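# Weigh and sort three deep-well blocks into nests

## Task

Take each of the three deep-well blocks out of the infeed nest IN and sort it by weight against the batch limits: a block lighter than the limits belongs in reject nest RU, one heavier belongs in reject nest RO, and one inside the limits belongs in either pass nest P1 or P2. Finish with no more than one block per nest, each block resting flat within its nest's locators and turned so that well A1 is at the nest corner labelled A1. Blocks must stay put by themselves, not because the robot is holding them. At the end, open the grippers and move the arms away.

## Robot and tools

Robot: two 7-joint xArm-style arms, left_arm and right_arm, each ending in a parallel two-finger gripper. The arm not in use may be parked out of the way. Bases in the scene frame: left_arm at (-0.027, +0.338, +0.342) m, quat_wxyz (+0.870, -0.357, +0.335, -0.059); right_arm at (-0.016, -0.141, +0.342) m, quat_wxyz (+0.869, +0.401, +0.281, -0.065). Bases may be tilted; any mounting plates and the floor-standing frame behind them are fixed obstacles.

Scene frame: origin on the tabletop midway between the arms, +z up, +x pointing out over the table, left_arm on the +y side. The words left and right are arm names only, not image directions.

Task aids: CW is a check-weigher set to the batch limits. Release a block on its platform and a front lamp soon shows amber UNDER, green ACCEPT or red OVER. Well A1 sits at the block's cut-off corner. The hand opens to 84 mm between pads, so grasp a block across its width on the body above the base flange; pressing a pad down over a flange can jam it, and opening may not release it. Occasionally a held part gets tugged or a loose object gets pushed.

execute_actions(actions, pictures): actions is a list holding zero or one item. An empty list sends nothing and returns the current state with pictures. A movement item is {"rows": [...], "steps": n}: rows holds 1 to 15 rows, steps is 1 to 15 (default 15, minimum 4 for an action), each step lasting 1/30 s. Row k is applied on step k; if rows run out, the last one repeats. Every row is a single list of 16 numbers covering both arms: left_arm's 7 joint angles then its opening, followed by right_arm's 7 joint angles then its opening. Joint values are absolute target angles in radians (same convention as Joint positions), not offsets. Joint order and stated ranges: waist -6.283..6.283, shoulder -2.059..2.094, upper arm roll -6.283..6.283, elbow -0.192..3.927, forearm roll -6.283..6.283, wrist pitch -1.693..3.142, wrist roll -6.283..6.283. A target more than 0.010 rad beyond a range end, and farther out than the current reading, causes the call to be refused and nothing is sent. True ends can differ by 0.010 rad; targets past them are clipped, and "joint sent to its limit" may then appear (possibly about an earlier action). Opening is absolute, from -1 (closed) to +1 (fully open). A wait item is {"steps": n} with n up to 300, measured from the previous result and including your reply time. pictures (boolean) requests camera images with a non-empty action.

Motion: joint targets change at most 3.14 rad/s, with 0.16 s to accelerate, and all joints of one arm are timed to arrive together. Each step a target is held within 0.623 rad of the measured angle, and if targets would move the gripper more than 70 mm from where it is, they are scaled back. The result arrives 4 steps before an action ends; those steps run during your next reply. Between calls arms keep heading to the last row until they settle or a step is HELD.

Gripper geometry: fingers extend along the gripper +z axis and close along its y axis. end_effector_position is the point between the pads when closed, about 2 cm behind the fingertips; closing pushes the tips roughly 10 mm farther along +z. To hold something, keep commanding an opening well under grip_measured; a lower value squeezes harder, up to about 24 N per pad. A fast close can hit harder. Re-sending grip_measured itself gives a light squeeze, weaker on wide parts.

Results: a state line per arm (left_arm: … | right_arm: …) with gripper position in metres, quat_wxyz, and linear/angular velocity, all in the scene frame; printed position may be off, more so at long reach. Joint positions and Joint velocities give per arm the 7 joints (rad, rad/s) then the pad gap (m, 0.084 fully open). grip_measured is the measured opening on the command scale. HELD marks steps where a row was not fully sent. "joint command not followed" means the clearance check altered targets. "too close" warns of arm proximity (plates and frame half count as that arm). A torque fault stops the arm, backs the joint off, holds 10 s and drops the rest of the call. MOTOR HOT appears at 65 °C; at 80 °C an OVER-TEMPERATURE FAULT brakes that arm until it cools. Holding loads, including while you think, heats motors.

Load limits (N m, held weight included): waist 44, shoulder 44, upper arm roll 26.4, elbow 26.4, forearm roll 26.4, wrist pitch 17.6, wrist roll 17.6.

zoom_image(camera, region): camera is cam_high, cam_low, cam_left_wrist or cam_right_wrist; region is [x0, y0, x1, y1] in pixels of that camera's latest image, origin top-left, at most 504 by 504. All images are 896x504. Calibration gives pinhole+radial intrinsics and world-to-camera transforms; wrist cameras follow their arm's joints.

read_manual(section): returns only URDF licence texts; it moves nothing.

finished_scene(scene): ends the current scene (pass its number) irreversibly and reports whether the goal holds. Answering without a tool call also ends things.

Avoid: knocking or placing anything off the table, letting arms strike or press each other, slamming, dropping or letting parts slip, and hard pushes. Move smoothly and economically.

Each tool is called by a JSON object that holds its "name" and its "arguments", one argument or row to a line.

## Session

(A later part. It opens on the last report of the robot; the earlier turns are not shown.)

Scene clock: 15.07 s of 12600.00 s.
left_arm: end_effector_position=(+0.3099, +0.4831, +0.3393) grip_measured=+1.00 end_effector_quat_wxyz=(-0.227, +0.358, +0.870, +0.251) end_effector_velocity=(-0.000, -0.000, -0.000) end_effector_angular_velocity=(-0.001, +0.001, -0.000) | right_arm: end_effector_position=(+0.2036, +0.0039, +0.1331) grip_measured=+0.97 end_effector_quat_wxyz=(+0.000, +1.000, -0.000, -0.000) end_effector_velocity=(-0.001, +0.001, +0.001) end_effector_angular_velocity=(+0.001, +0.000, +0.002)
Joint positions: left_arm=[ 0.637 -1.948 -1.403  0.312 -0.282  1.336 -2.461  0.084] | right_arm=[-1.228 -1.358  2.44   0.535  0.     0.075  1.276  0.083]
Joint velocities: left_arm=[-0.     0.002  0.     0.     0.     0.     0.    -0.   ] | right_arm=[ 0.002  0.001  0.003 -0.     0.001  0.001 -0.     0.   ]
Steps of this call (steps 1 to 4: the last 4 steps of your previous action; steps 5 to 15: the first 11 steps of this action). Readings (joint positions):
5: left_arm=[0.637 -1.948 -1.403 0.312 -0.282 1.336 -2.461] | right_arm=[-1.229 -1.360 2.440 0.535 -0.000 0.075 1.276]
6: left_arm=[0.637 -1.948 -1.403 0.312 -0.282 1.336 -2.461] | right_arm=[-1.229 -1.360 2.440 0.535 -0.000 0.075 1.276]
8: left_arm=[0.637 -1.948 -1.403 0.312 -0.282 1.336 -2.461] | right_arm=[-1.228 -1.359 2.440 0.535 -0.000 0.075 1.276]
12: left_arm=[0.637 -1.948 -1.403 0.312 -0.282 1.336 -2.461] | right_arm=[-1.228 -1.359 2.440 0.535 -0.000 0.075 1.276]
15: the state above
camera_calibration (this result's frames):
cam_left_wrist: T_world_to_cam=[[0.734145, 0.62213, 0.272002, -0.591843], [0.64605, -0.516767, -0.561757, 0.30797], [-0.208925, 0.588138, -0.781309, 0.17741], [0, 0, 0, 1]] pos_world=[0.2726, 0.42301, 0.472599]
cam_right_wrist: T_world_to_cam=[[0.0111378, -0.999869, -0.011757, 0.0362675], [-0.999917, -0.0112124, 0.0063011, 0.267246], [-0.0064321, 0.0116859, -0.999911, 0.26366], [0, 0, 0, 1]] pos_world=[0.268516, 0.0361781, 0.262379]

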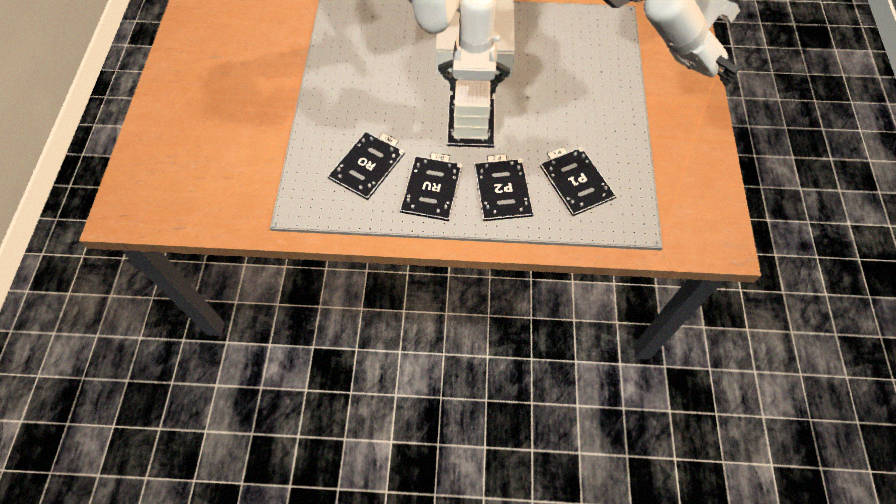

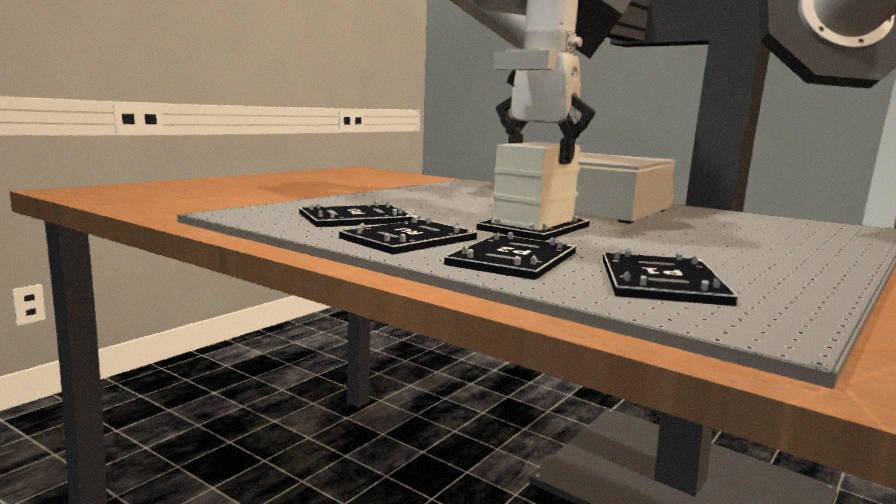

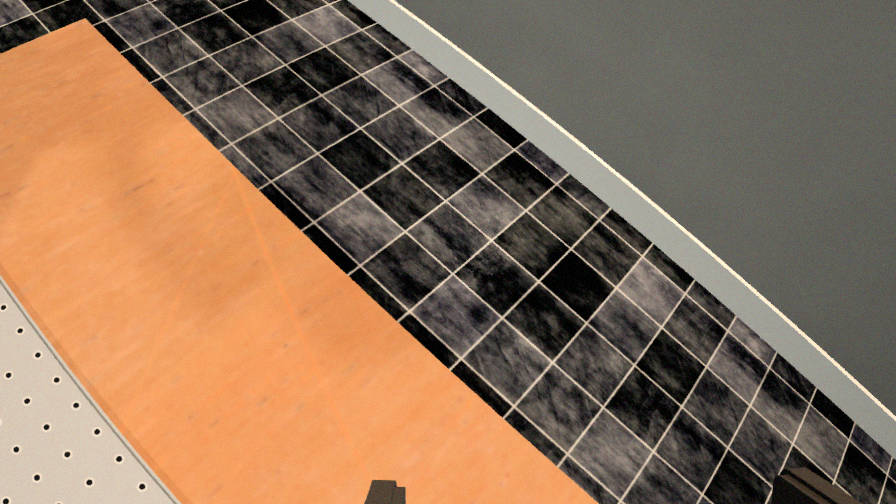

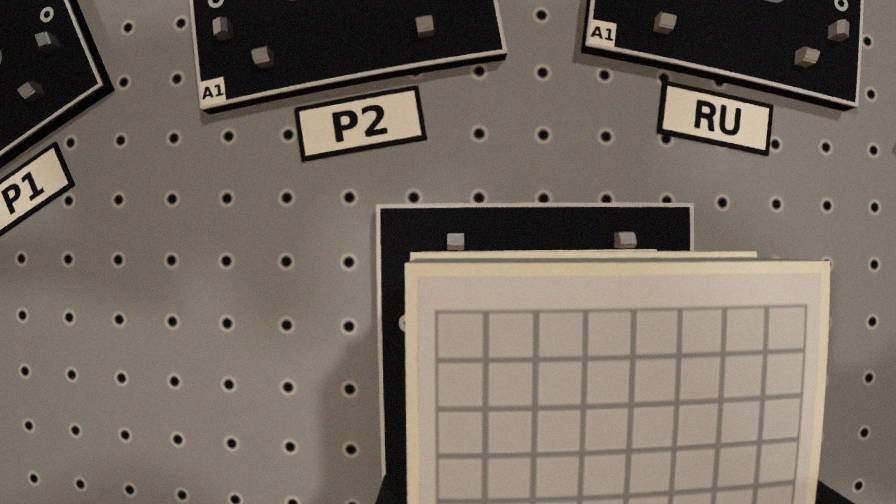

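{"name": "execute_actions", "arguments": {
  "actions": [
    {"rows":[[0.637,-1.948,-1.403,0.312,-0.282,1.336,-2.461,1,-1.0717,-1.1895,2.394,0.4885,0,0.2531,1.276,0.2]],"steps":15}
  ]
}}

{"name": "execute_actions", "arguments": {
  "actions": [
    {"rows":[[0.637,-1.948,-1.403,0.312,-0.282,1.336,-2.461,1,-0.9243,-1.296,3.0182,0.5579,0,0.283,1.968,0.2]],"steps":15}
  ]
}}

{"name": "execute_actions", "arguments": {
  "actions": [
    {"steps":25}
  ],
  "pictures": true
}}

Scene clock: 15.77 s of 12600.00 s.
left_arm: end_effector_position=(+0.3099, +0.4831, +0.3393) grip_measured=+1.00 end_effector_quat_wxyz=(-0.227, +0.358, +0.870, +0.251) end_effector_velocity=(+0.001, -0.000, +0.000) end_effector_angular_velocity=(-0.002, -0.002, +0.001) | right_arm: end_effector_position=(+0.2036, +0.0040, +0.1902) grip_measured=+0.97 end_effector_quat_wxyz=(-0.000, +1.000, -0.000, -0.000) end_effector_velocity=(-0.007, -0.055, -0.034) end_effector_angular_velocity=(-0.134, +0.035, -0.022)
Joint positions: left_arm=[ 0.637 -1.948 -1.403  0.312 -0.282  1.336 -2.461  0.084] | right_arm=[-1.072 -1.189  2.394  0.488 -0.     0.253  1.276  0.083]
Joint velocities: left_arm=[-0.    -0.001  0.003  0.001  0.    -0.     0.     0.   ] | right_arm=[-0.037 -0.039 -0.008 -0.057  0.     0.029  0.001 -0.   ]
Steps of this call (steps 1 to 4: the last 4 steps of your previous action; steps 5 to 10: the robot went on to your last target; steps 11 to 21: the first 11 steps of this action). Readings (joint positions):
11: left_arm=[0.637 -1.948 -1.403 0.312 -0.282 1.336 -2.461] | right_arm=[-1.227 -1.358 2.440 0.535 -0.000 0.077 1.276]
12: left_arm=[0.637 -1.948 -1.403 0.312 -0.282 1.336 -2.461] | right_arm=[-1.220 -1.350 2.438 0.532 -0.000 0.088 1.276]
14: left_arm=[0.637 -1.948 -1.403 0.312 -0.282 1.336 -2.461] | right_arm=[-1.162 -1.288 2.420 0.511 -0.000 0.158 1.276]
18: left_arm=[0.637 -1.948 -1.403 0.312 -0.282 1.336 -2.461] | right_arm=[-1.070 -1.187 2.395 0.496 -0.000 0.245 1.276]
21: the state above

Scene clock: 16.27 s of 12600.00 s.
left_arm: end_effector_position=(+0.3099, +0.4831, +0.3393) grip_measured=+1.00 end_effector_quat_wxyz=(-0.227, +0.358, +0.870, +0.251) end_effector_velocity=(-0.000, +0.000, -0.000) end_effector_angular_velocity=(+0.001, -0.000, +0.001) | right_arm: end_effector_position=(+0.1034, +0.0319, +0.1950) grip_measured=+0.97 end_effector_quat_wxyz=(-0.007, +1.000, +0.008, +0.002) end_effector_velocity=(+0.111, -0.021, -0.012) end_effector_angular_velocity=(-0.046, +0.003, -0.301)
Joint positions: left_arm=[ 0.637 -1.948 -1.403  0.312 -0.282  1.336 -2.461  0.084] | right_arm=[-1.011 -1.234  2.654  0.518 -0.     0.265  1.551  0.083]
Joint velocities: left_arm=[ 0.    -0.001  0.    -0.001 -0.    -0.    -0.    -0.   ] | right_arm=[-0.073  0.018 -0.268 -0.025  0.019  0.005 -0.017 -0.   ]
Kept back: nothing.
A step of this action was HELD (marked below), so the last 4 steps of it were dropped. An arm can still carry out its HELD step.
Steps of this call (steps 1 to 4: the last 4 steps of your previous action; steps 5 to 15: the first 11 steps of this action). Readings (joint positions):
5: left_arm=[0.637 -1.948 -1.403 0.312 -0.282 1.336 -2.461] | right_arm=[-1.073 -1.191 2.395 0.488 0.000 0.253 1.277]
6: left_arm=[0.637 -1.948 -1.403 0.312 -0.282 1.336 -2.461] | right_arm=[-1.071 -1.192 2.402 0.489 0.000 0.254 1.288]
8: left_arm=[0.637 -1.948 -1.403 0.312 -0.282 1.336 -2.461] | right_arm=[-1.057 -1.204 2.464 0.496 0.001 0.257 1.359]
12: left_arm=[0.637 -1.948 -1.403 0.312 -0.282 1.336 -2.461] | right_arm=[-1.012 -1.234 2.649 0.519 -0.000 0.265 1.550]
13: left_arm=[0.637 -1.948 -1.403 0.312 -0.282 1.336 -2.461] | right_arm=[-1.007 -1.236 2.669 0.520 -0.001 0.265 1.553] HELD
14: left_arm=[0.637 -1.948 -1.403 0.312 -0.282 1.336 -2.461] | right_arm=[-1.008 -1.235 2.664 0.519 -0.001 0.265 1.551] HELD
15: the state above HELD
joint command not followed: on one or more control steps a check withheld the commanded joint targets of the right arm, and it was not sent them on those steps. On the call's last step the targets were still withheld.
cause: the commanded joint targets would bring two parts of the arm too close to each other (joints 1 (waist) to 6 (wrist pitch) lie between them); next, command targets that bring no two parts of the arm closer together.

Scene clock: 17.10 s of 12600.00 s.
left_arm: end_effector_position=(+0.3099, +0.4831, +0.3393) grip_measured=+1.00 end_effector_quat_wxyz=(-0.227, +0.358, +0.870, +0.251) end_effector_velocity=(+0.001, -0.000, -0.000) end_effector_angular_velocity=(-0.000, -0.002, -0.001) | right_arm: end_effector_position=(+0.1051, +0.0322, +0.1951) grip_measured=+0.97 end_effector_quat_wxyz=(-0.007, +1.000, +0.005, +0.002) end_effector_velocity=(-0.001, +0.000, +0.000) end_effector_angular_velocity=(+0.001, -0.001, +0.003)
Joint positions: left_arm=[ 0.637 -1.948 -1.403  0.312 -0.282  1.336 -2.461  0.084] | right_arm=[-1.012 -1.234  2.649  0.518 -0.     0.265  1.55   0.083]
Joint velocities: left_arm=[ 0.    -0.     0.    -0.    -0.    -0.002 -0.     0.   ] | right_arm=[ 0.002 -0.     0.001 -0.     0.    -0.    -0.002 -0.   ]
Kept back: nothing.
Steps of this call (steps 1 to 25: nothing new was sent). Readings (joint positions):
1: left_arm=[0.637 -1.948 -1.403 0.312 -0.282 1.336 -2.461] | right_arm=[-1.013 -1.234 2.647 0.517 0.000 0.265 1.550]
2: left_arm=[0.637 -1.948 -1.403 0.312 -0.282 1.336 -2.461] | right_arm=[-1.013 -1.234 2.644 0.517 0.000 0.265 1.550]
4: left_arm=[0.637 -1.948 -1.403 0.312 -0.282 1.336 -2.461] | right_arm=[-1.014 -1.233 2.645 0.517 0.000 0.265 1.550]
8: left_arm=[0.637 -1.948 -1.403 0.312 -0.282 1.336 -2.461] | right_arm=[-1.013 -1.233 2.648 0.518 0.000 0.265 1.550]
25: the state above
camera_calibration (this result's frames):
cam_left_wrist: T_world_to_cam=[[0.734145, 0.62213, 0.272002, -0.591842], [0.64605, -0.516767, -0.561757, 0.30797], [-0.208925, 0.588138, -0.781309, 0.17741], [0, 0, 0, 1]] pos_world=[0.2726, 0.42301, 0.472599]
cam_right_wrist: T_world_to_cam=[[0.021779, -0.999416, -0.0263421, 0.0680632], [-0.999761, -0.0218235, 0.00140243, 0.169997], [-0.00197649, 0.0263053, -0.999652, 0.323772], [0, 0, 0, 1]] pos_world=[0.169114, 0.0632164, 0.325213]

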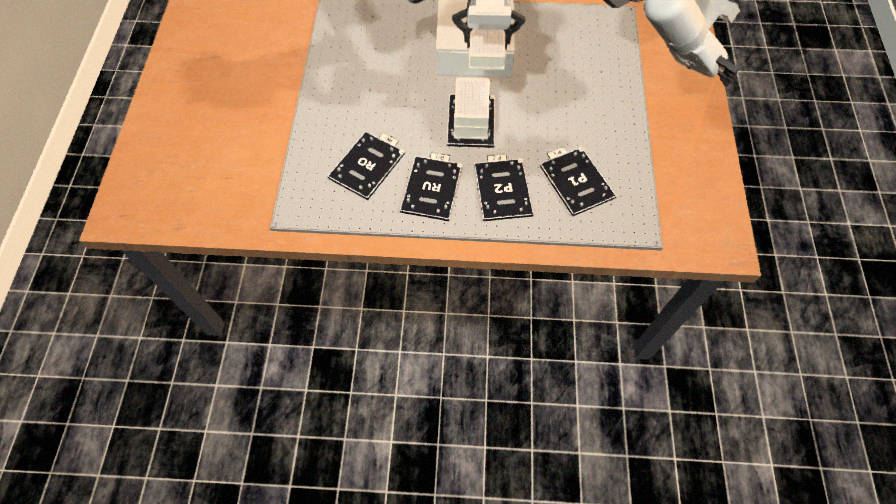

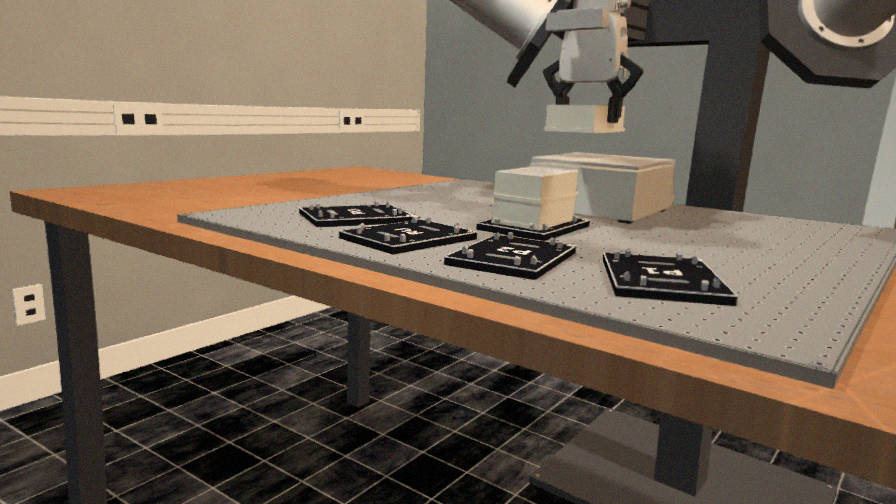

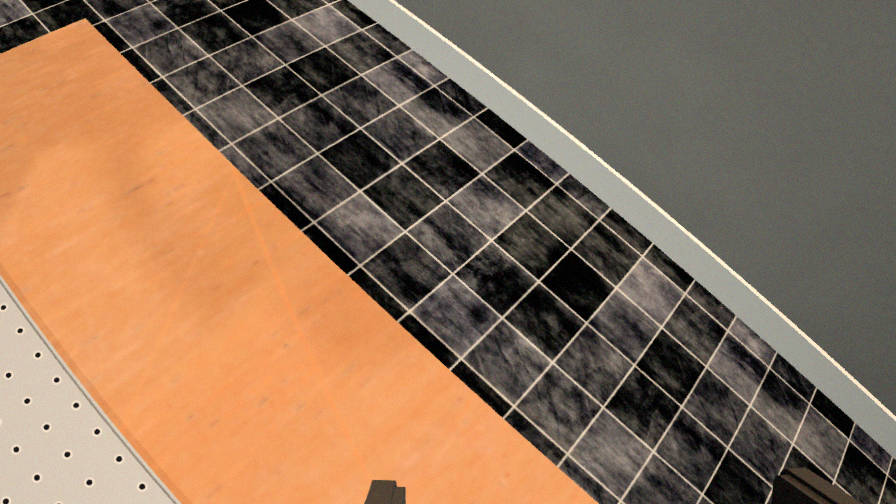

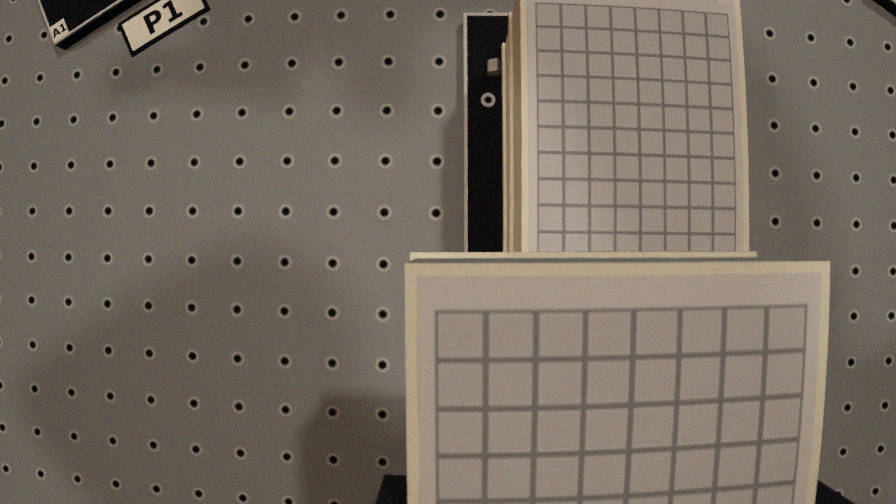

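{"name": "execute_actions", "arguments": {
  "actions": [
    {"rows":[[0.637,-1.948,-1.403,0.312,-0.282,1.336,-2.461,1,-0.969,-1.112,2.4,0.7,0,0.5,1.3955,0.2]],"steps":15}
  ]
}}

{"name": "execute_actions", "arguments": {
  "actions": [
    {"rows":[[0.637,-1.948,-1.403,0.312,-0.282,1.336,-2.461,1,-1.1931,-1.3192,2.4322,1.0526,-3.1416,-0.6438,2.847,0.2]],"steps":15}
  ]
}}

{"name": "execute_actions", "arguments": {
  "actions": [
    {"steps":45}
  ]
}}

{"name": "execute_actions", "arguments": {
  "actions": [
    {"rows":[[0.637,-1.948,-1.403,0.312,-0.282,1.336,-2.461,1,-1.0612,-1.6365,2.887,1.216,-3.1416,-0.58,3.379,0.2]],"steps":15}
  ]
}}

{"name": "execute_actions", "arguments": {
  "actions": [
    {"steps":25}
  ],
  "pictures": true
}}

Scene clock: 18.33 s of 12600.00 s.
left_arm: end_effector_position=(+0.3099, +0.4831, +0.3393) grip_measured=+1.00 end_effector_quat_wxyz=(-0.227, +0.358, +0.870, +0.251) end_effector_velocity=(+0.000, -0.000, +0.000) end_effector_angular_velocity=(-0.000, -0.000, -0.001) | right_arm: end_effector_position=(+0.1603, +0.0682, +0.2392) grip_measured=+0.97 end_effector_quat_wxyz=(-0.026, +0.999, -0.017, +0.010) end_effector_velocity=(+0.292, +0.157, +0.246) end_effector_angular_velocity=(+0.222, -0.053, -0.238)
Joint positions: left_arm=[ 0.637 -1.948 -1.403  0.312 -0.282  1.336 -2.461  0.084] | right_arm=[-0.989 -1.167  2.512  0.619 -0.     0.394  1.465  0.083]
Joint velocities: left_arm=[-0.     0.    -0.     0.001 -0.    -0.    -0.    -0.   ] | right_arm=[ 0.12   0.345 -0.699  0.517  0.001  0.637 -0.422  0.   ]
Steps of this call (steps 1 to 26: nothing new was sent; steps 27 to 37: the first 11 steps of this action). Readings (joint positions):
27: left_arm=[0.637 -1.948 -1.403 0.312 -0.282 1.336 -2.461] | right_arm=[-1.012 -1.233 2.649 0.519 -0.000 0.265 1.550]
28: left_arm=[0.637 -1.948 -1.403 0.312 -0.282 1.336 -2.461] | right_arm=[-1.012 -1.232 2.647 0.520 -0.000 0.268 1.548]
30: left_arm=[0.637 -1.948 -1.403 0.312 -0.282 1.336 -2.461] | right_arm=[-1.010 -1.226 2.634 0.529 -0.000 0.281 1.540]
34: left_arm=[0.637 -1.948 -1.403 0.312 -0.282 1.336 -2.461] | right_arm=[-1.000 -1.199 2.578 0.570 -0.000 0.333 1.505]
37: the state above

Scene clock: 18.83 s of 12600.00 s.
left_arm: end_effector_position=(+0.3099, +0.4831, +0.3393) grip_measured=+1.00 end_effector_quat_wxyz=(-0.227, +0.358, +0.870, +0.251) end_effector_velocity=(+0.000, -0.000, -0.000) end_effector_angular_velocity=(-0.000, -0.001, -0.002) | right_arm: end_effector_position=(+0.2328, +0.2407, +0.3411) grip_measured=+0.97 end_effector_quat_wxyz=(-0.281, +0.955, -0.051, +0.073) end_effector_velocity=(-0.170, +0.462, +0.306) end_effector_angular_velocity=(+1.952, +0.141, +0.400)
Joint positions: left_arm=[ 0.637 -1.948 -1.403  0.312 -0.282  1.336 -2.461  0.084] | right_arm=[-1.102 -1.235  2.422  0.906 -0.467  0.031  1.864  0.083]
Joint velocities: left_arm=[ 0.     0.001 -0.001  0.     0.    -0.002 -0.    -0.   ] | right_arm=[-0.357 -0.33   0.04   0.569 -1.93  -1.921  1.923  0.   ]
Steps of this call (steps 1 to 4: the last 4 steps of your previous action; steps 5 to 15: the first 11 steps of this action). Readings (joint positions):
5: left_arm=[0.637 -1.948 -1.403 0.312 -0.282 1.336 -2.461] | right_arm=[-0.971 -1.115 2.407 0.697 -0.001 0.487 1.404]
6: left_arm=[0.637 -1.948 -1.403 0.312 -0.282 1.336 -2.461] | right_arm=[-0.974 -1.115 2.402 0.707 -0.010 0.484 1.409]
8: left_arm=[0.637 -1.948 -1.403 0.312 -0.282 1.336 -2.461] | right_arm=[-0.998 -1.137 2.409 0.740 -0.074 0.423 1.473]
12: left_arm=[0.637 -1.948 -1.403 0.312 -0.282 1.336 -2.461] | right_arm=[-1.062 -1.198 2.417 0.843 -0.285 0.213 1.683]
15: the state above

Scene clock: 20.33 s of 12600.00 s.
left_arm: end_effector_position=(+0.3099, +0.4831, +0.3393) grip_measured=+1.00 end_effector_quat_wxyz=(-0.227, +0.358, +0.870, +0.251) end_effector_velocity=(-0.000, +0.001, +0.000) end_effector_angular_velocity=(+0.001, -0.000, +0.003) | right_arm: end_effector_position=(+0.2034, +0.0043, +0.2503) grip_measured=+0.96 end_effector_quat_wxyz=(-0.001, +0.707, +0.707, -0.000) end_effector_velocity=(+0.003, -0.001, +0.000) end_effector_angular_velocity=(-0.001, -0.005, +0.001)
Joint positions: left_arm=[ 0.637 -1.948 -1.403  0.312 -0.282  1.336 -2.461  0.084] | right_arm=[-1.193 -1.319  2.432  1.053 -3.141 -0.644  2.847  0.083]
Joint velocities: left_arm=[-0.    -0.002  0.001 -0.001  0.     0.001 -0.     0.   ] | right_arm=[ 0.001  0.    -0.004 -0.    -0.005  0.001 -0.001  0.   ]
Kept back: nothing.
Steps of this call (steps 1 to 4: the last 4 steps of your previous action; steps 5 to 45: the robot went on to your last target). Readings (joint positions):
1: left_arm=[0.637 -1.948 -1.403 0.312 -0.282 1.336 -2.461] | right_arm=[-1.113 -1.245 2.423 0.924 -0.532 -0.035 1.930]
2: left_arm=[0.637 -1.948 -1.403 0.312 -0.282 1.336 -2.461] | right_arm=[-1.123 -1.255 2.424 0.940 -0.599 -0.102 1.997]
4: left_arm=[0.637 -1.948 -1.403 0.312 -0.282 1.336 -2.461] | right_arm=[-1.141 -1.271 2.426 0.969 -0.741 -0.235 2.139]
8: left_arm=[0.637 -1.948 -1.403 0.312 -0.282 1.336 -2.461] | right_arm=[-1.167 -1.295 2.431 1.013 -1.072 -0.446 2.462]
45: the state above

Scene clock: 20.70 s of 12600.00 s.
left_arm: end_effector_position=(+0.3099, +0.4831, +0.3393) grip_measured=+1.00 end_effector_quat_wxyz=(-0.227, +0.358, +0.870, +0.251) end_effector_velocity=(-0.000, -0.000, -0.000) end_effector_angular_velocity=(-0.001, +0.001, +0.001) | right_arm: end_effector_position=(+0.0615, +0.0492, +0.2108) grip_measured=+0.96 end_effector_quat_wxyz=(+0.001, +0.703, +0.711, +0.010) end_effector_velocity=(-0.520, +0.005, -0.185) end_effector_angular_velocity=(-0.084, +0.118, -0.030)
Joint positions: left_arm=[ 0.637 -1.948 -1.403  0.312 -0.282  1.336 -2.461  0.084] | right_arm=[-1.094 -1.556  2.772  1.175 -3.141 -0.596  3.242  0.083]
Joint velocities: left_arm=[-0.     0.001  0.    -0.    -0.     0.     0.     0.   ] | right_arm=[ 0.324 -0.781  1.118  0.387  0.001  0.154  1.289 -0.   ]
Steps of this call (steps 1 to 11: the first 11 steps of this action). Readings (joint positions):
1: left_arm=[0.637 -1.948 -1.403 0.312 -0.282 1.336 -2.461] | right_arm=[-1.193 -1.320 2.433 1.053 -3.141 -0.644 2.848]
2: left_arm=[0.637 -1.948 -1.403 0.312 -0.282 1.336 -2.461] | right_arm=[-1.191 -1.324 2.438 1.056 -3.141 -0.643 2.859]
4: left_arm=[0.637 -1.948 -1.403 0.312 -0.282 1.336 -2.461] | right_arm=[-1.177 -1.363 2.489 1.078 -3.143 -0.634 2.930]
8: left_arm=[0.637 -1.948 -1.403 0.312 -0.282 1.336 -2.461] | right_arm=[-1.127 -1.476 2.660 1.136 -3.141 -0.612 3.111]
11: the state above

Scene clock: 21.53 s of 12600.00 s.
left_arm: end_effector_position=(+0.3099, +0.4831, +0.3393) grip_measured=+1.00 end_effector_quat_wxyz=(-0.227, +0.358, +0.870, +0.251) end_effector_velocity=(+0.000, -0.000, -0.000) end_effector_angular_velocity=(+0.001, +0.000, -0.001) | right_arm: end_effector_position=(+0.0077, +0.0452, +0.1904) grip_measured=+0.96 end_effector_quat_wxyz=(-0.000, +0.707, +0.707, -0.000) end_effector_velocity=(-0.001, -0.000, -0.000) end_effector_angular_velocity=(+0.001, -0.001, +0.005)
Joint positions: left_arm=[ 0.637 -1.948 -1.403  0.312 -0.282  1.336 -2.461  0.084] | right_arm=[-1.061 -1.636  2.887  1.216 -3.142 -0.58   3.379  0.083]
Joint velocities: left_arm=[-0.    -0.    -0.002  0.     0.     0.    -0.     0.   ] | right_arm=[ 0.002 -0.001  0.002 -0.    -0.001  0.001 -0.001  0.   ]
Kept back: nothing.
Steps of this call (steps 1 to 4: the last 4 steps of your previous action; steps 5 to 25: the robot went on to your last target). Readings (joint positions):
1: left_arm=[0.637 -1.948 -1.403 0.312 -0.282 1.336 -2.461] | right_arm=[-1.083 -1.581 2.809 1.188 -3.141 -0.591 3.284]
2: left_arm=[0.637 -1.948 -1.403 0.312 -0.282 1.336 -2.461] | right_arm=[-1.074 -1.605 2.843 1.199 -3.141 -0.586 3.322]
4: left_arm=[0.637 -1.948 -1.403 0.312 -0.282 1.336 -2.461] | right_arm=[-1.062 -1.634 2.886 1.211 -3.140 -0.581 3.365]
8: left_arm=[0.637 -1.948 -1.403 0.312 -0.282 1.336 -2.461] | right_arm=[-1.062 -1.635 2.883 1.215 -3.142 -0.580 3.378]
25: the state above
camera_calibration (this result's frames):
cam_left_wrist: T_world_to_cam=[[0.734145, 0.62213, 0.272001, -0.591842], [0.64605, -0.516767, -0.561757, 0.30797], [-0.208925, 0.588138, -0.781309, 0.17741], [0, 0, 0, 1]] pos_world=[0.2726, 0.42301, 0.472599]
cam_right_wrist: T_world_to_cam=[[0.999852, 0.0114172, -0.0128337, 0.0273038], [0.0114841, -0.999921, 0.00515276, 0.108583], [-0.0127738, -0.00529938, -0.999904, 0.320105], [0, 0, 0, 1]] pos_world=[-0.0244578, 0.109959, 0.319866]

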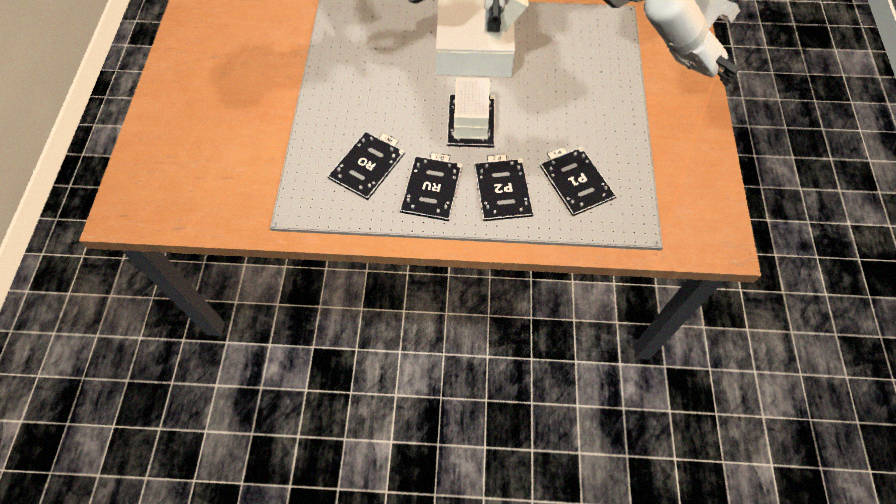

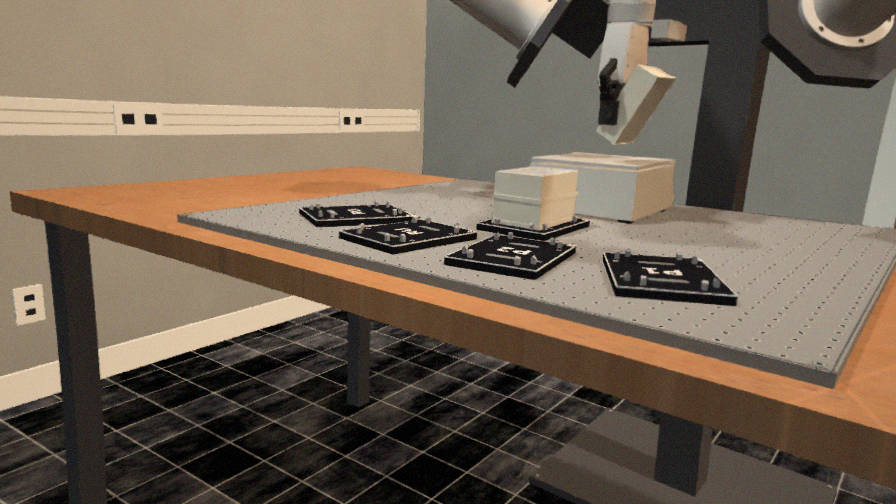

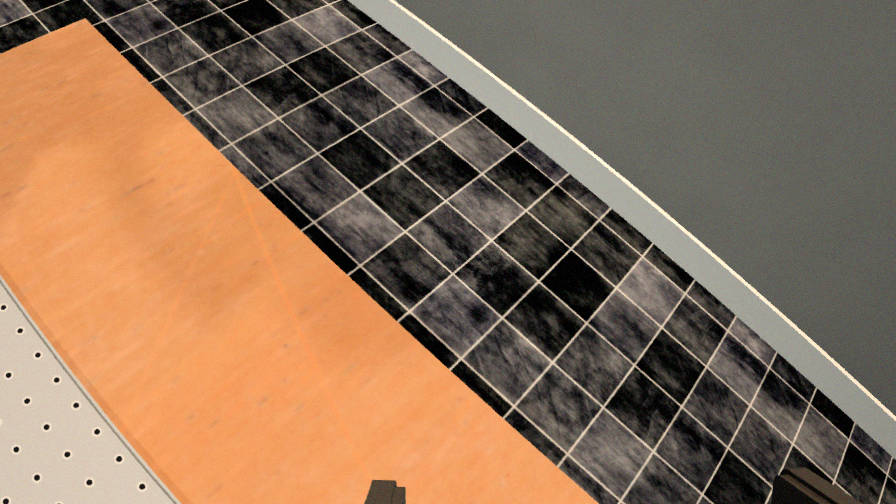

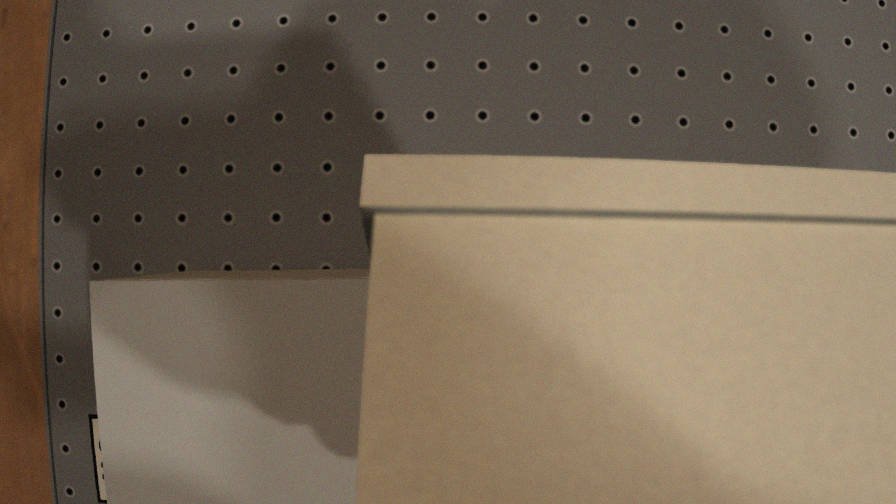

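{"name": "execute_actions", "arguments": {
  "actions": [
    {"rows":[[0.637,-1.948,-1.403,0.312,-0.282,1.336,-2.461,1,-1.1009,-1.5689,2.803,1.1175,-3.1416,-0.5346,2.9,-1],[0.637,-1.948,-1.403,0.312,-0.282,1.336,-2.461,1,-1.1009,-1.5689,2.803,1.1175,-3.1416,-0.5346,2.9,-1],[0.637,-1.948,-1.403,0.312,-0.282,1.336,-2.461,1,-1.1009,-1.5689,2.803,1.1175,-3.1416,-0.5346,1.7076,-1]],"steps":15}
  ]
}}

{"name": "execute_actions", "arguments": {
  "actions": [
    {"steps":20}
  ],
  "pictures": true
}}

{"name": "zoom_image", "arguments": {
  "camera": "cam_low",
  "region": [500, 20, 720, 230]
}}

Scene clock: 22.37 s of 12600.00 s.
left_arm: end_effector_position=(+0.3099, +0.4831, +0.3393) grip_measured=+1.00 end_effector_quat_wxyz=(-0.227, +0.358, +0.870, +0.251) end_effector_velocity=(-0.000, +0.000, +0.000) end_effector_angular_velocity=(+0.000, +0.001, +0.001) | right_arm: end_effector_position=(+0.0451, +0.0326, +0.1905) grip_measured=+0.96 end_effector_quat_wxyz=(+0.000, +0.439, +0.898, +0.000) end_effector_velocity=(+0.041, -0.023, -0.001) end_effector_angular_velocity=(-0.000, +0.012, +3.002)
Joint positions: left_arm=[ 0.637 -1.948 -1.403  0.312 -0.282  1.336 -2.461  0.084] | right_arm=[-1.096 -1.578  2.812  1.131 -3.142 -0.541  2.629  0.083]
Joint velocities: left_arm=[-0.    -0.     0.    -0.    -0.     0.001 -0.    -0.   ] | right_arm=[-0.045  0.085 -0.086 -0.126  0.002  0.063 -3.114 -0.   ]
Steps of this call (steps 1 to 14: the robot went on to your last target; steps 15 to 25: the first 11 steps of this action). Readings (joint positions):
15: left_arm=[0.637 -1.948 -1.403 0.312 -0.282 1.336 -2.461] | right_arm=[-1.061 -1.636 2.887 1.216 -3.142 -0.580 3.378]
16: left_arm=[0.637 -1.948 -1.403 0.312 -0.282 1.336 -2.461] | right_arm=[-1.062 -1.635 2.886 1.214 -3.142 -0.579 3.367]
18: left_arm=[0.637 -1.948 -1.403 0.312 -0.282 1.336 -2.461] | right_arm=[-1.067 -1.625 2.875 1.200 -3.141 -0.572 3.293]
22: left_arm=[0.637 -1.948 -1.403 0.312 -0.282 1.336 -2.461] | right_arm=[-1.088 -1.592 2.829 1.151 -3.142 -0.551 2.941]
25: the state above

Scene clock: 23.03 s of 12600.00 s.
left_arm: end_effector_position=(+0.3099, +0.4831, +0.3393) grip_measured=+1.00 end_effector_quat_wxyz=(-0.227, +0.358, +0.870, +0.251) end_effector_velocity=(-0.000, -0.000, -0.000) end_effector_angular_velocity=(+0.000, +0.002, -0.001) | right_arm: end_effector_position=(+0.0496, +0.0302, +0.1903) grip_measured=+0.96 end_effector_quat_wxyz=(-0.000, +0.000, +1.000, +0.000) end_effector_velocity=(-0.000, -0.000, -0.000) end_effector_angular_velocity=(-0.000, +0.000, +0.001)
Joint positions: left_arm=[ 0.637 -1.948 -1.403  0.312 -0.282  1.336 -2.461  0.084] | right_arm=[-1.101 -1.569  2.803  1.118 -3.142 -0.535  1.708  0.083]
Joint velocities: left_arm=[-0.     0.001 -0.001 -0.     0.     0.     0.    -0.   ] | right_arm=[ 0.     0.     0.    -0.001 -0.     0.    -0.001 -0.   ]
Kept back: nothing.
Steps of this call (steps 1 to 4: the last 4 steps of your previous action; steps 5 to 20: the robot went on to your last target). Readings (joint positions):
1: left_arm=[0.637 -1.948 -1.403 0.312 -0.282 1.336 -2.461] | right_arm=[-1.098 -1.575 2.810 1.127 -3.142 -0.539 2.525]
2: left_arm=[0.637 -1.948 -1.403 0.312 -0.282 1.336 -2.461] | right_arm=[-1.098 -1.574 2.809 1.124 -3.142 -0.538 2.421]
4: left_arm=[0.637 -1.948 -1.403 0.312 -0.282 1.336 -2.461] | right_arm=[-1.099 -1.571 2.807 1.121 -3.142 -0.536 2.212]
8: left_arm=[0.637 -1.948 -1.403 0.312 -0.282 1.336 -2.461] | right_arm=[-1.100 -1.570 2.804 1.118 -3.142 -0.535 1.835]
20: the state above
camera_calibration (this result's frames):
cam_left_wrist: T_world_to_cam=[[0.734145, 0.62213, 0.272001, -0.591842], [0.64605, -0.516767, -0.561757, 0.30797], [-0.208925, 0.588138, -0.781309, 0.17741], [0, 0, 0, 1]] pos_world=[0.2726, 0.42301, 0.472599]
cam_right_wrist: T_world_to_cam=[[-0.0108703, 0.999872, -0.0117137, 0.00558006], [0.999929, 0.0109277, 0.00484651, 0.0136874], [0.0049739, -0.0116602, -0.99992, 0.319794], [0, 0, 0, 1]] pos_world=[-0.0152164, -0.00200006, 0.319767]

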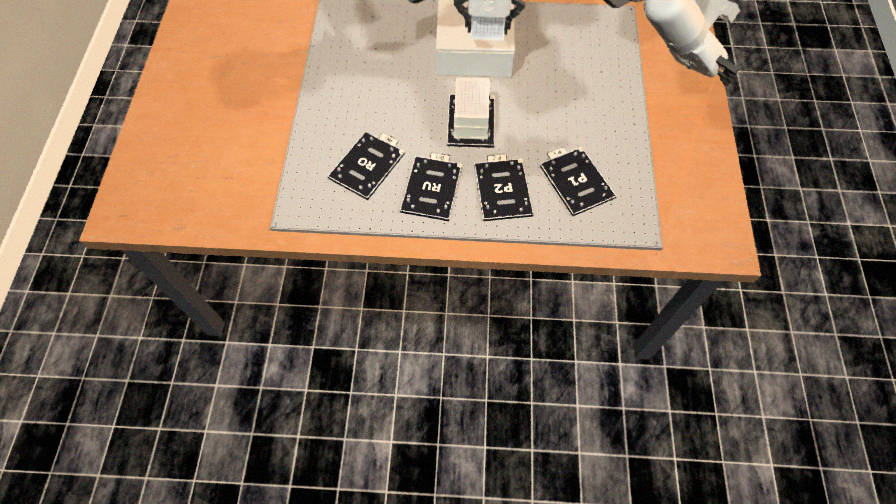

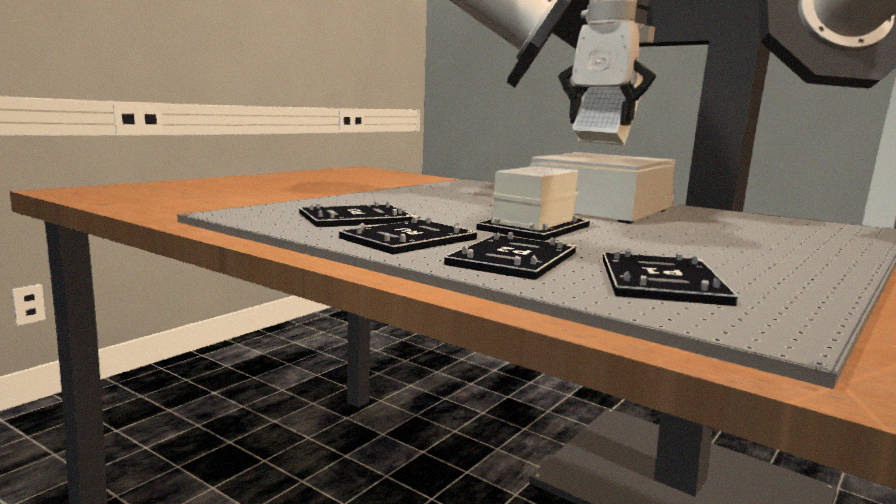

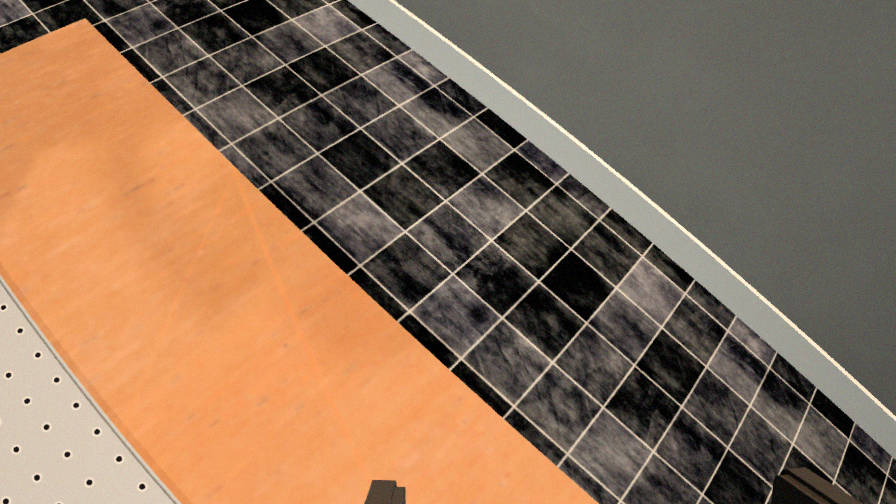

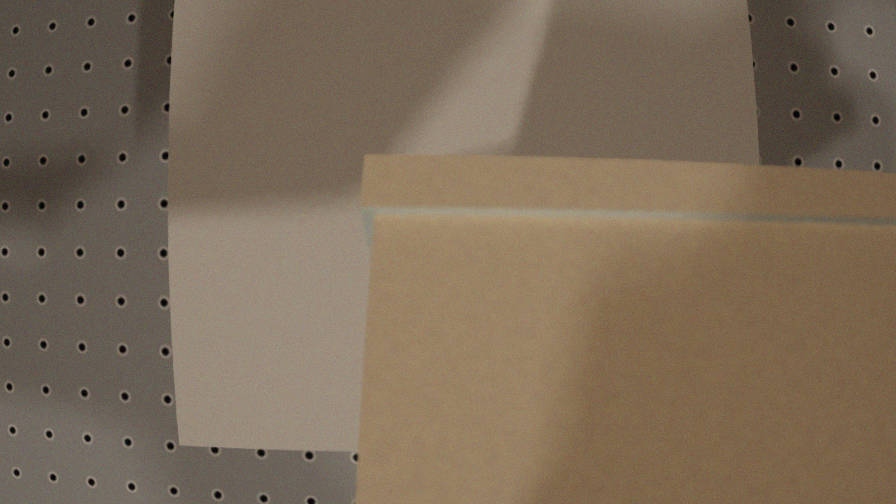

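Region (500, 20, 720, 230) of cam_low's 896x504 image, scaled by 2.291, with more detail than that image has; it fills the top 481 rows of this view, and the rest is white.

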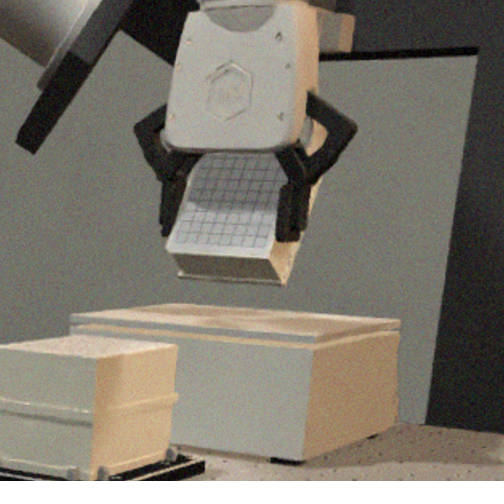

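{"name": "execute_actions", "arguments": {
  "actions": [
    {"rows":[[0.637,-1.948,-1.403,0.312,-0.282,1.336,-2.461,1,-1.122,-1.6287,2.802,1.1318,-3.1416,-0.4855,1.7076,-1]],"steps":15}
  ],
  "pictures": true
}}

{"name": "zoom_image", "arguments": {
  "camera": "cam_low",
  "region": [500, 20, 720, 230]
}}

Scene clock: 23.53 s of 12600.00 s.
left_arm: end_effector_position=(+0.3099, +0.4831, +0.3393) grip_measured=+1.00 end_effector_quat_wxyz=(-0.227, +0.358, +0.870, +0.251) end_effector_velocity=(+0.000, -0.000, +0.000) end_effector_angular_velocity=(-0.001, -0.001, +0.000) | right_arm: end_effector_position=(+0.0496, +0.0313, +0.1658) grip_measured=+0.96 end_effector_quat_wxyz=(-0.000, +0.000, +1.000, +0.001) end_effector_velocity=(-0.000, +0.007, +0.005) end_effector_angular_velocity=(+0.017, +0.002, -0.000)
Joint positions: left_arm=[ 0.637 -1.948 -1.403  0.312 -0.282  1.336 -2.461  0.084] | right_arm=[-1.122 -1.628  2.802  1.133 -3.142 -0.486  1.708  0.083]
Joint velocities: left_arm=[ 0.    -0.     0.001  0.001 -0.     0.     0.     0.   ] | right_arm=[ 0.003  0.01  -0.001  0.006  0.     0.001 -0.002 -0.   ]
Steps of this call (steps 1 to 4: the robot went on to your last target; steps 5 to 15: the first 11 steps of this action). Readings (joint positions):
5: left_arm=[0.637 -1.948 -1.403 0.312 -0.282 1.336 -2.461] | right_arm=[-1.101 -1.570 2.803 1.118 -3.142 -0.534 1.708]
6: left_arm=[0.637 -1.948 -1.403 0.312 -0.282 1.336 -2.461] | right_arm=[-1.104 -1.577 2.803 1.121 -3.142 -0.526 1.708]
8: left_arm=[0.637 -1.948 -1.403 0.312 -0.282 1.336 -2.461] | right_arm=[-1.117 -1.613 2.802 1.131 -3.142 -0.497 1.708]
12: left_arm=[0.637 -1.948 -1.403 0.312 -0.282 1.336 -2.461] | right_arm=[-1.123 -1.631 2.802 1.130 -3.142 -0.486 1.708]
15: the state above
camera_calibration (this result's frames):
cam_left_wrist: T_world_to_cam=[[0.734146, 0.62213, 0.272001, -0.591842], [0.64605, -0.516767, -0.561757, 0.30797], [-0.208925, 0.588138, -0.781309, 0.17741], [0, 0, 0, 1]] pos_world=[0.2726, 0.42301, 0.472599]
cam_right_wrist: T_world_to_cam=[[-0.0109244, 0.999886, -0.0103971, 0.00404704], [0.999928, 0.0109763, 0.00494997, 0.0136775], [0.00506353, -0.0103423, -0.999934, 0.295192], [0, 0, 0, 1]] pos_world=[-0.015127, -0.00114374, 0.295147]

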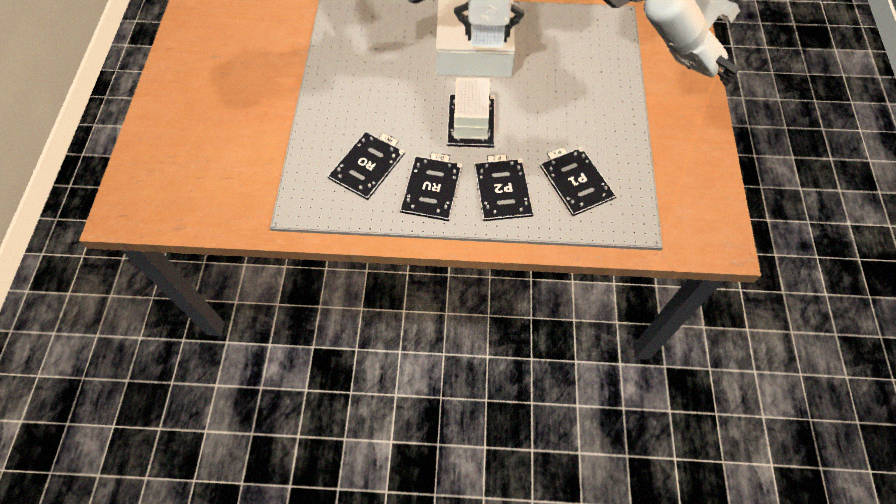

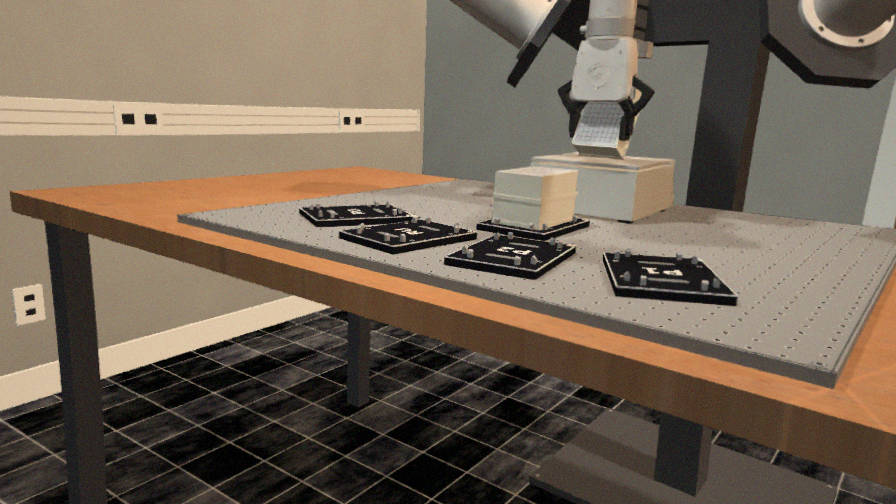

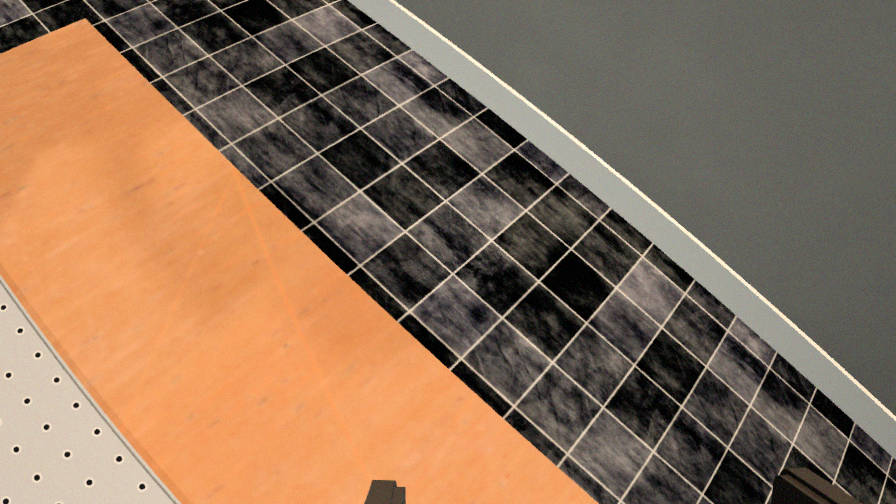

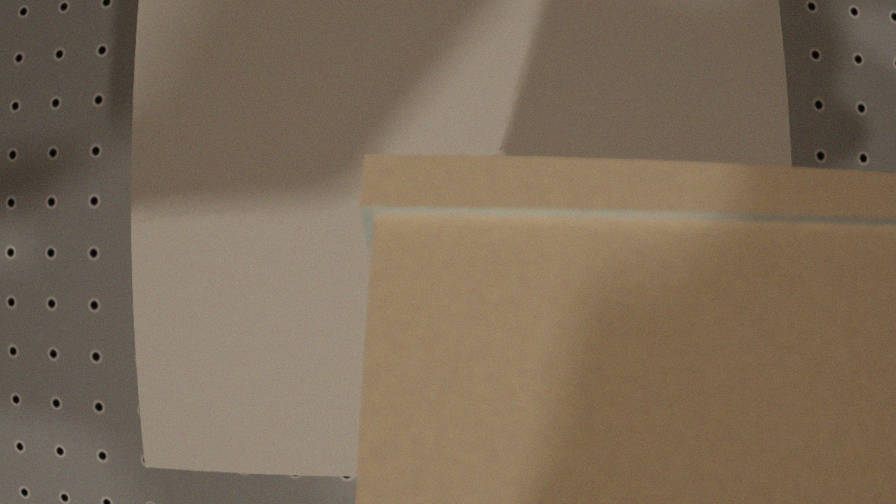

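Region (500, 20, 720, 230) of cam_low's 896x504 image, scaled by 2.291, with more detail than that image has; it fills the top 481 rows of this view, and the rest is white.

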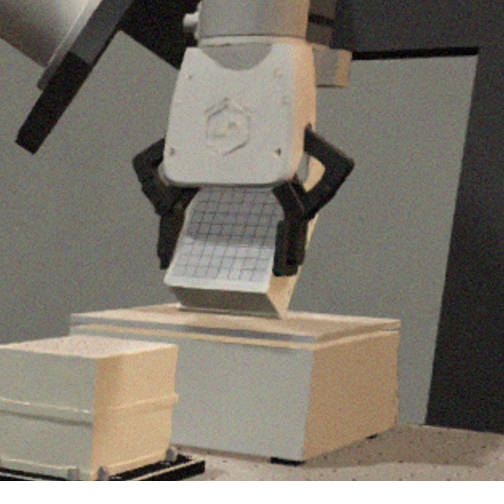

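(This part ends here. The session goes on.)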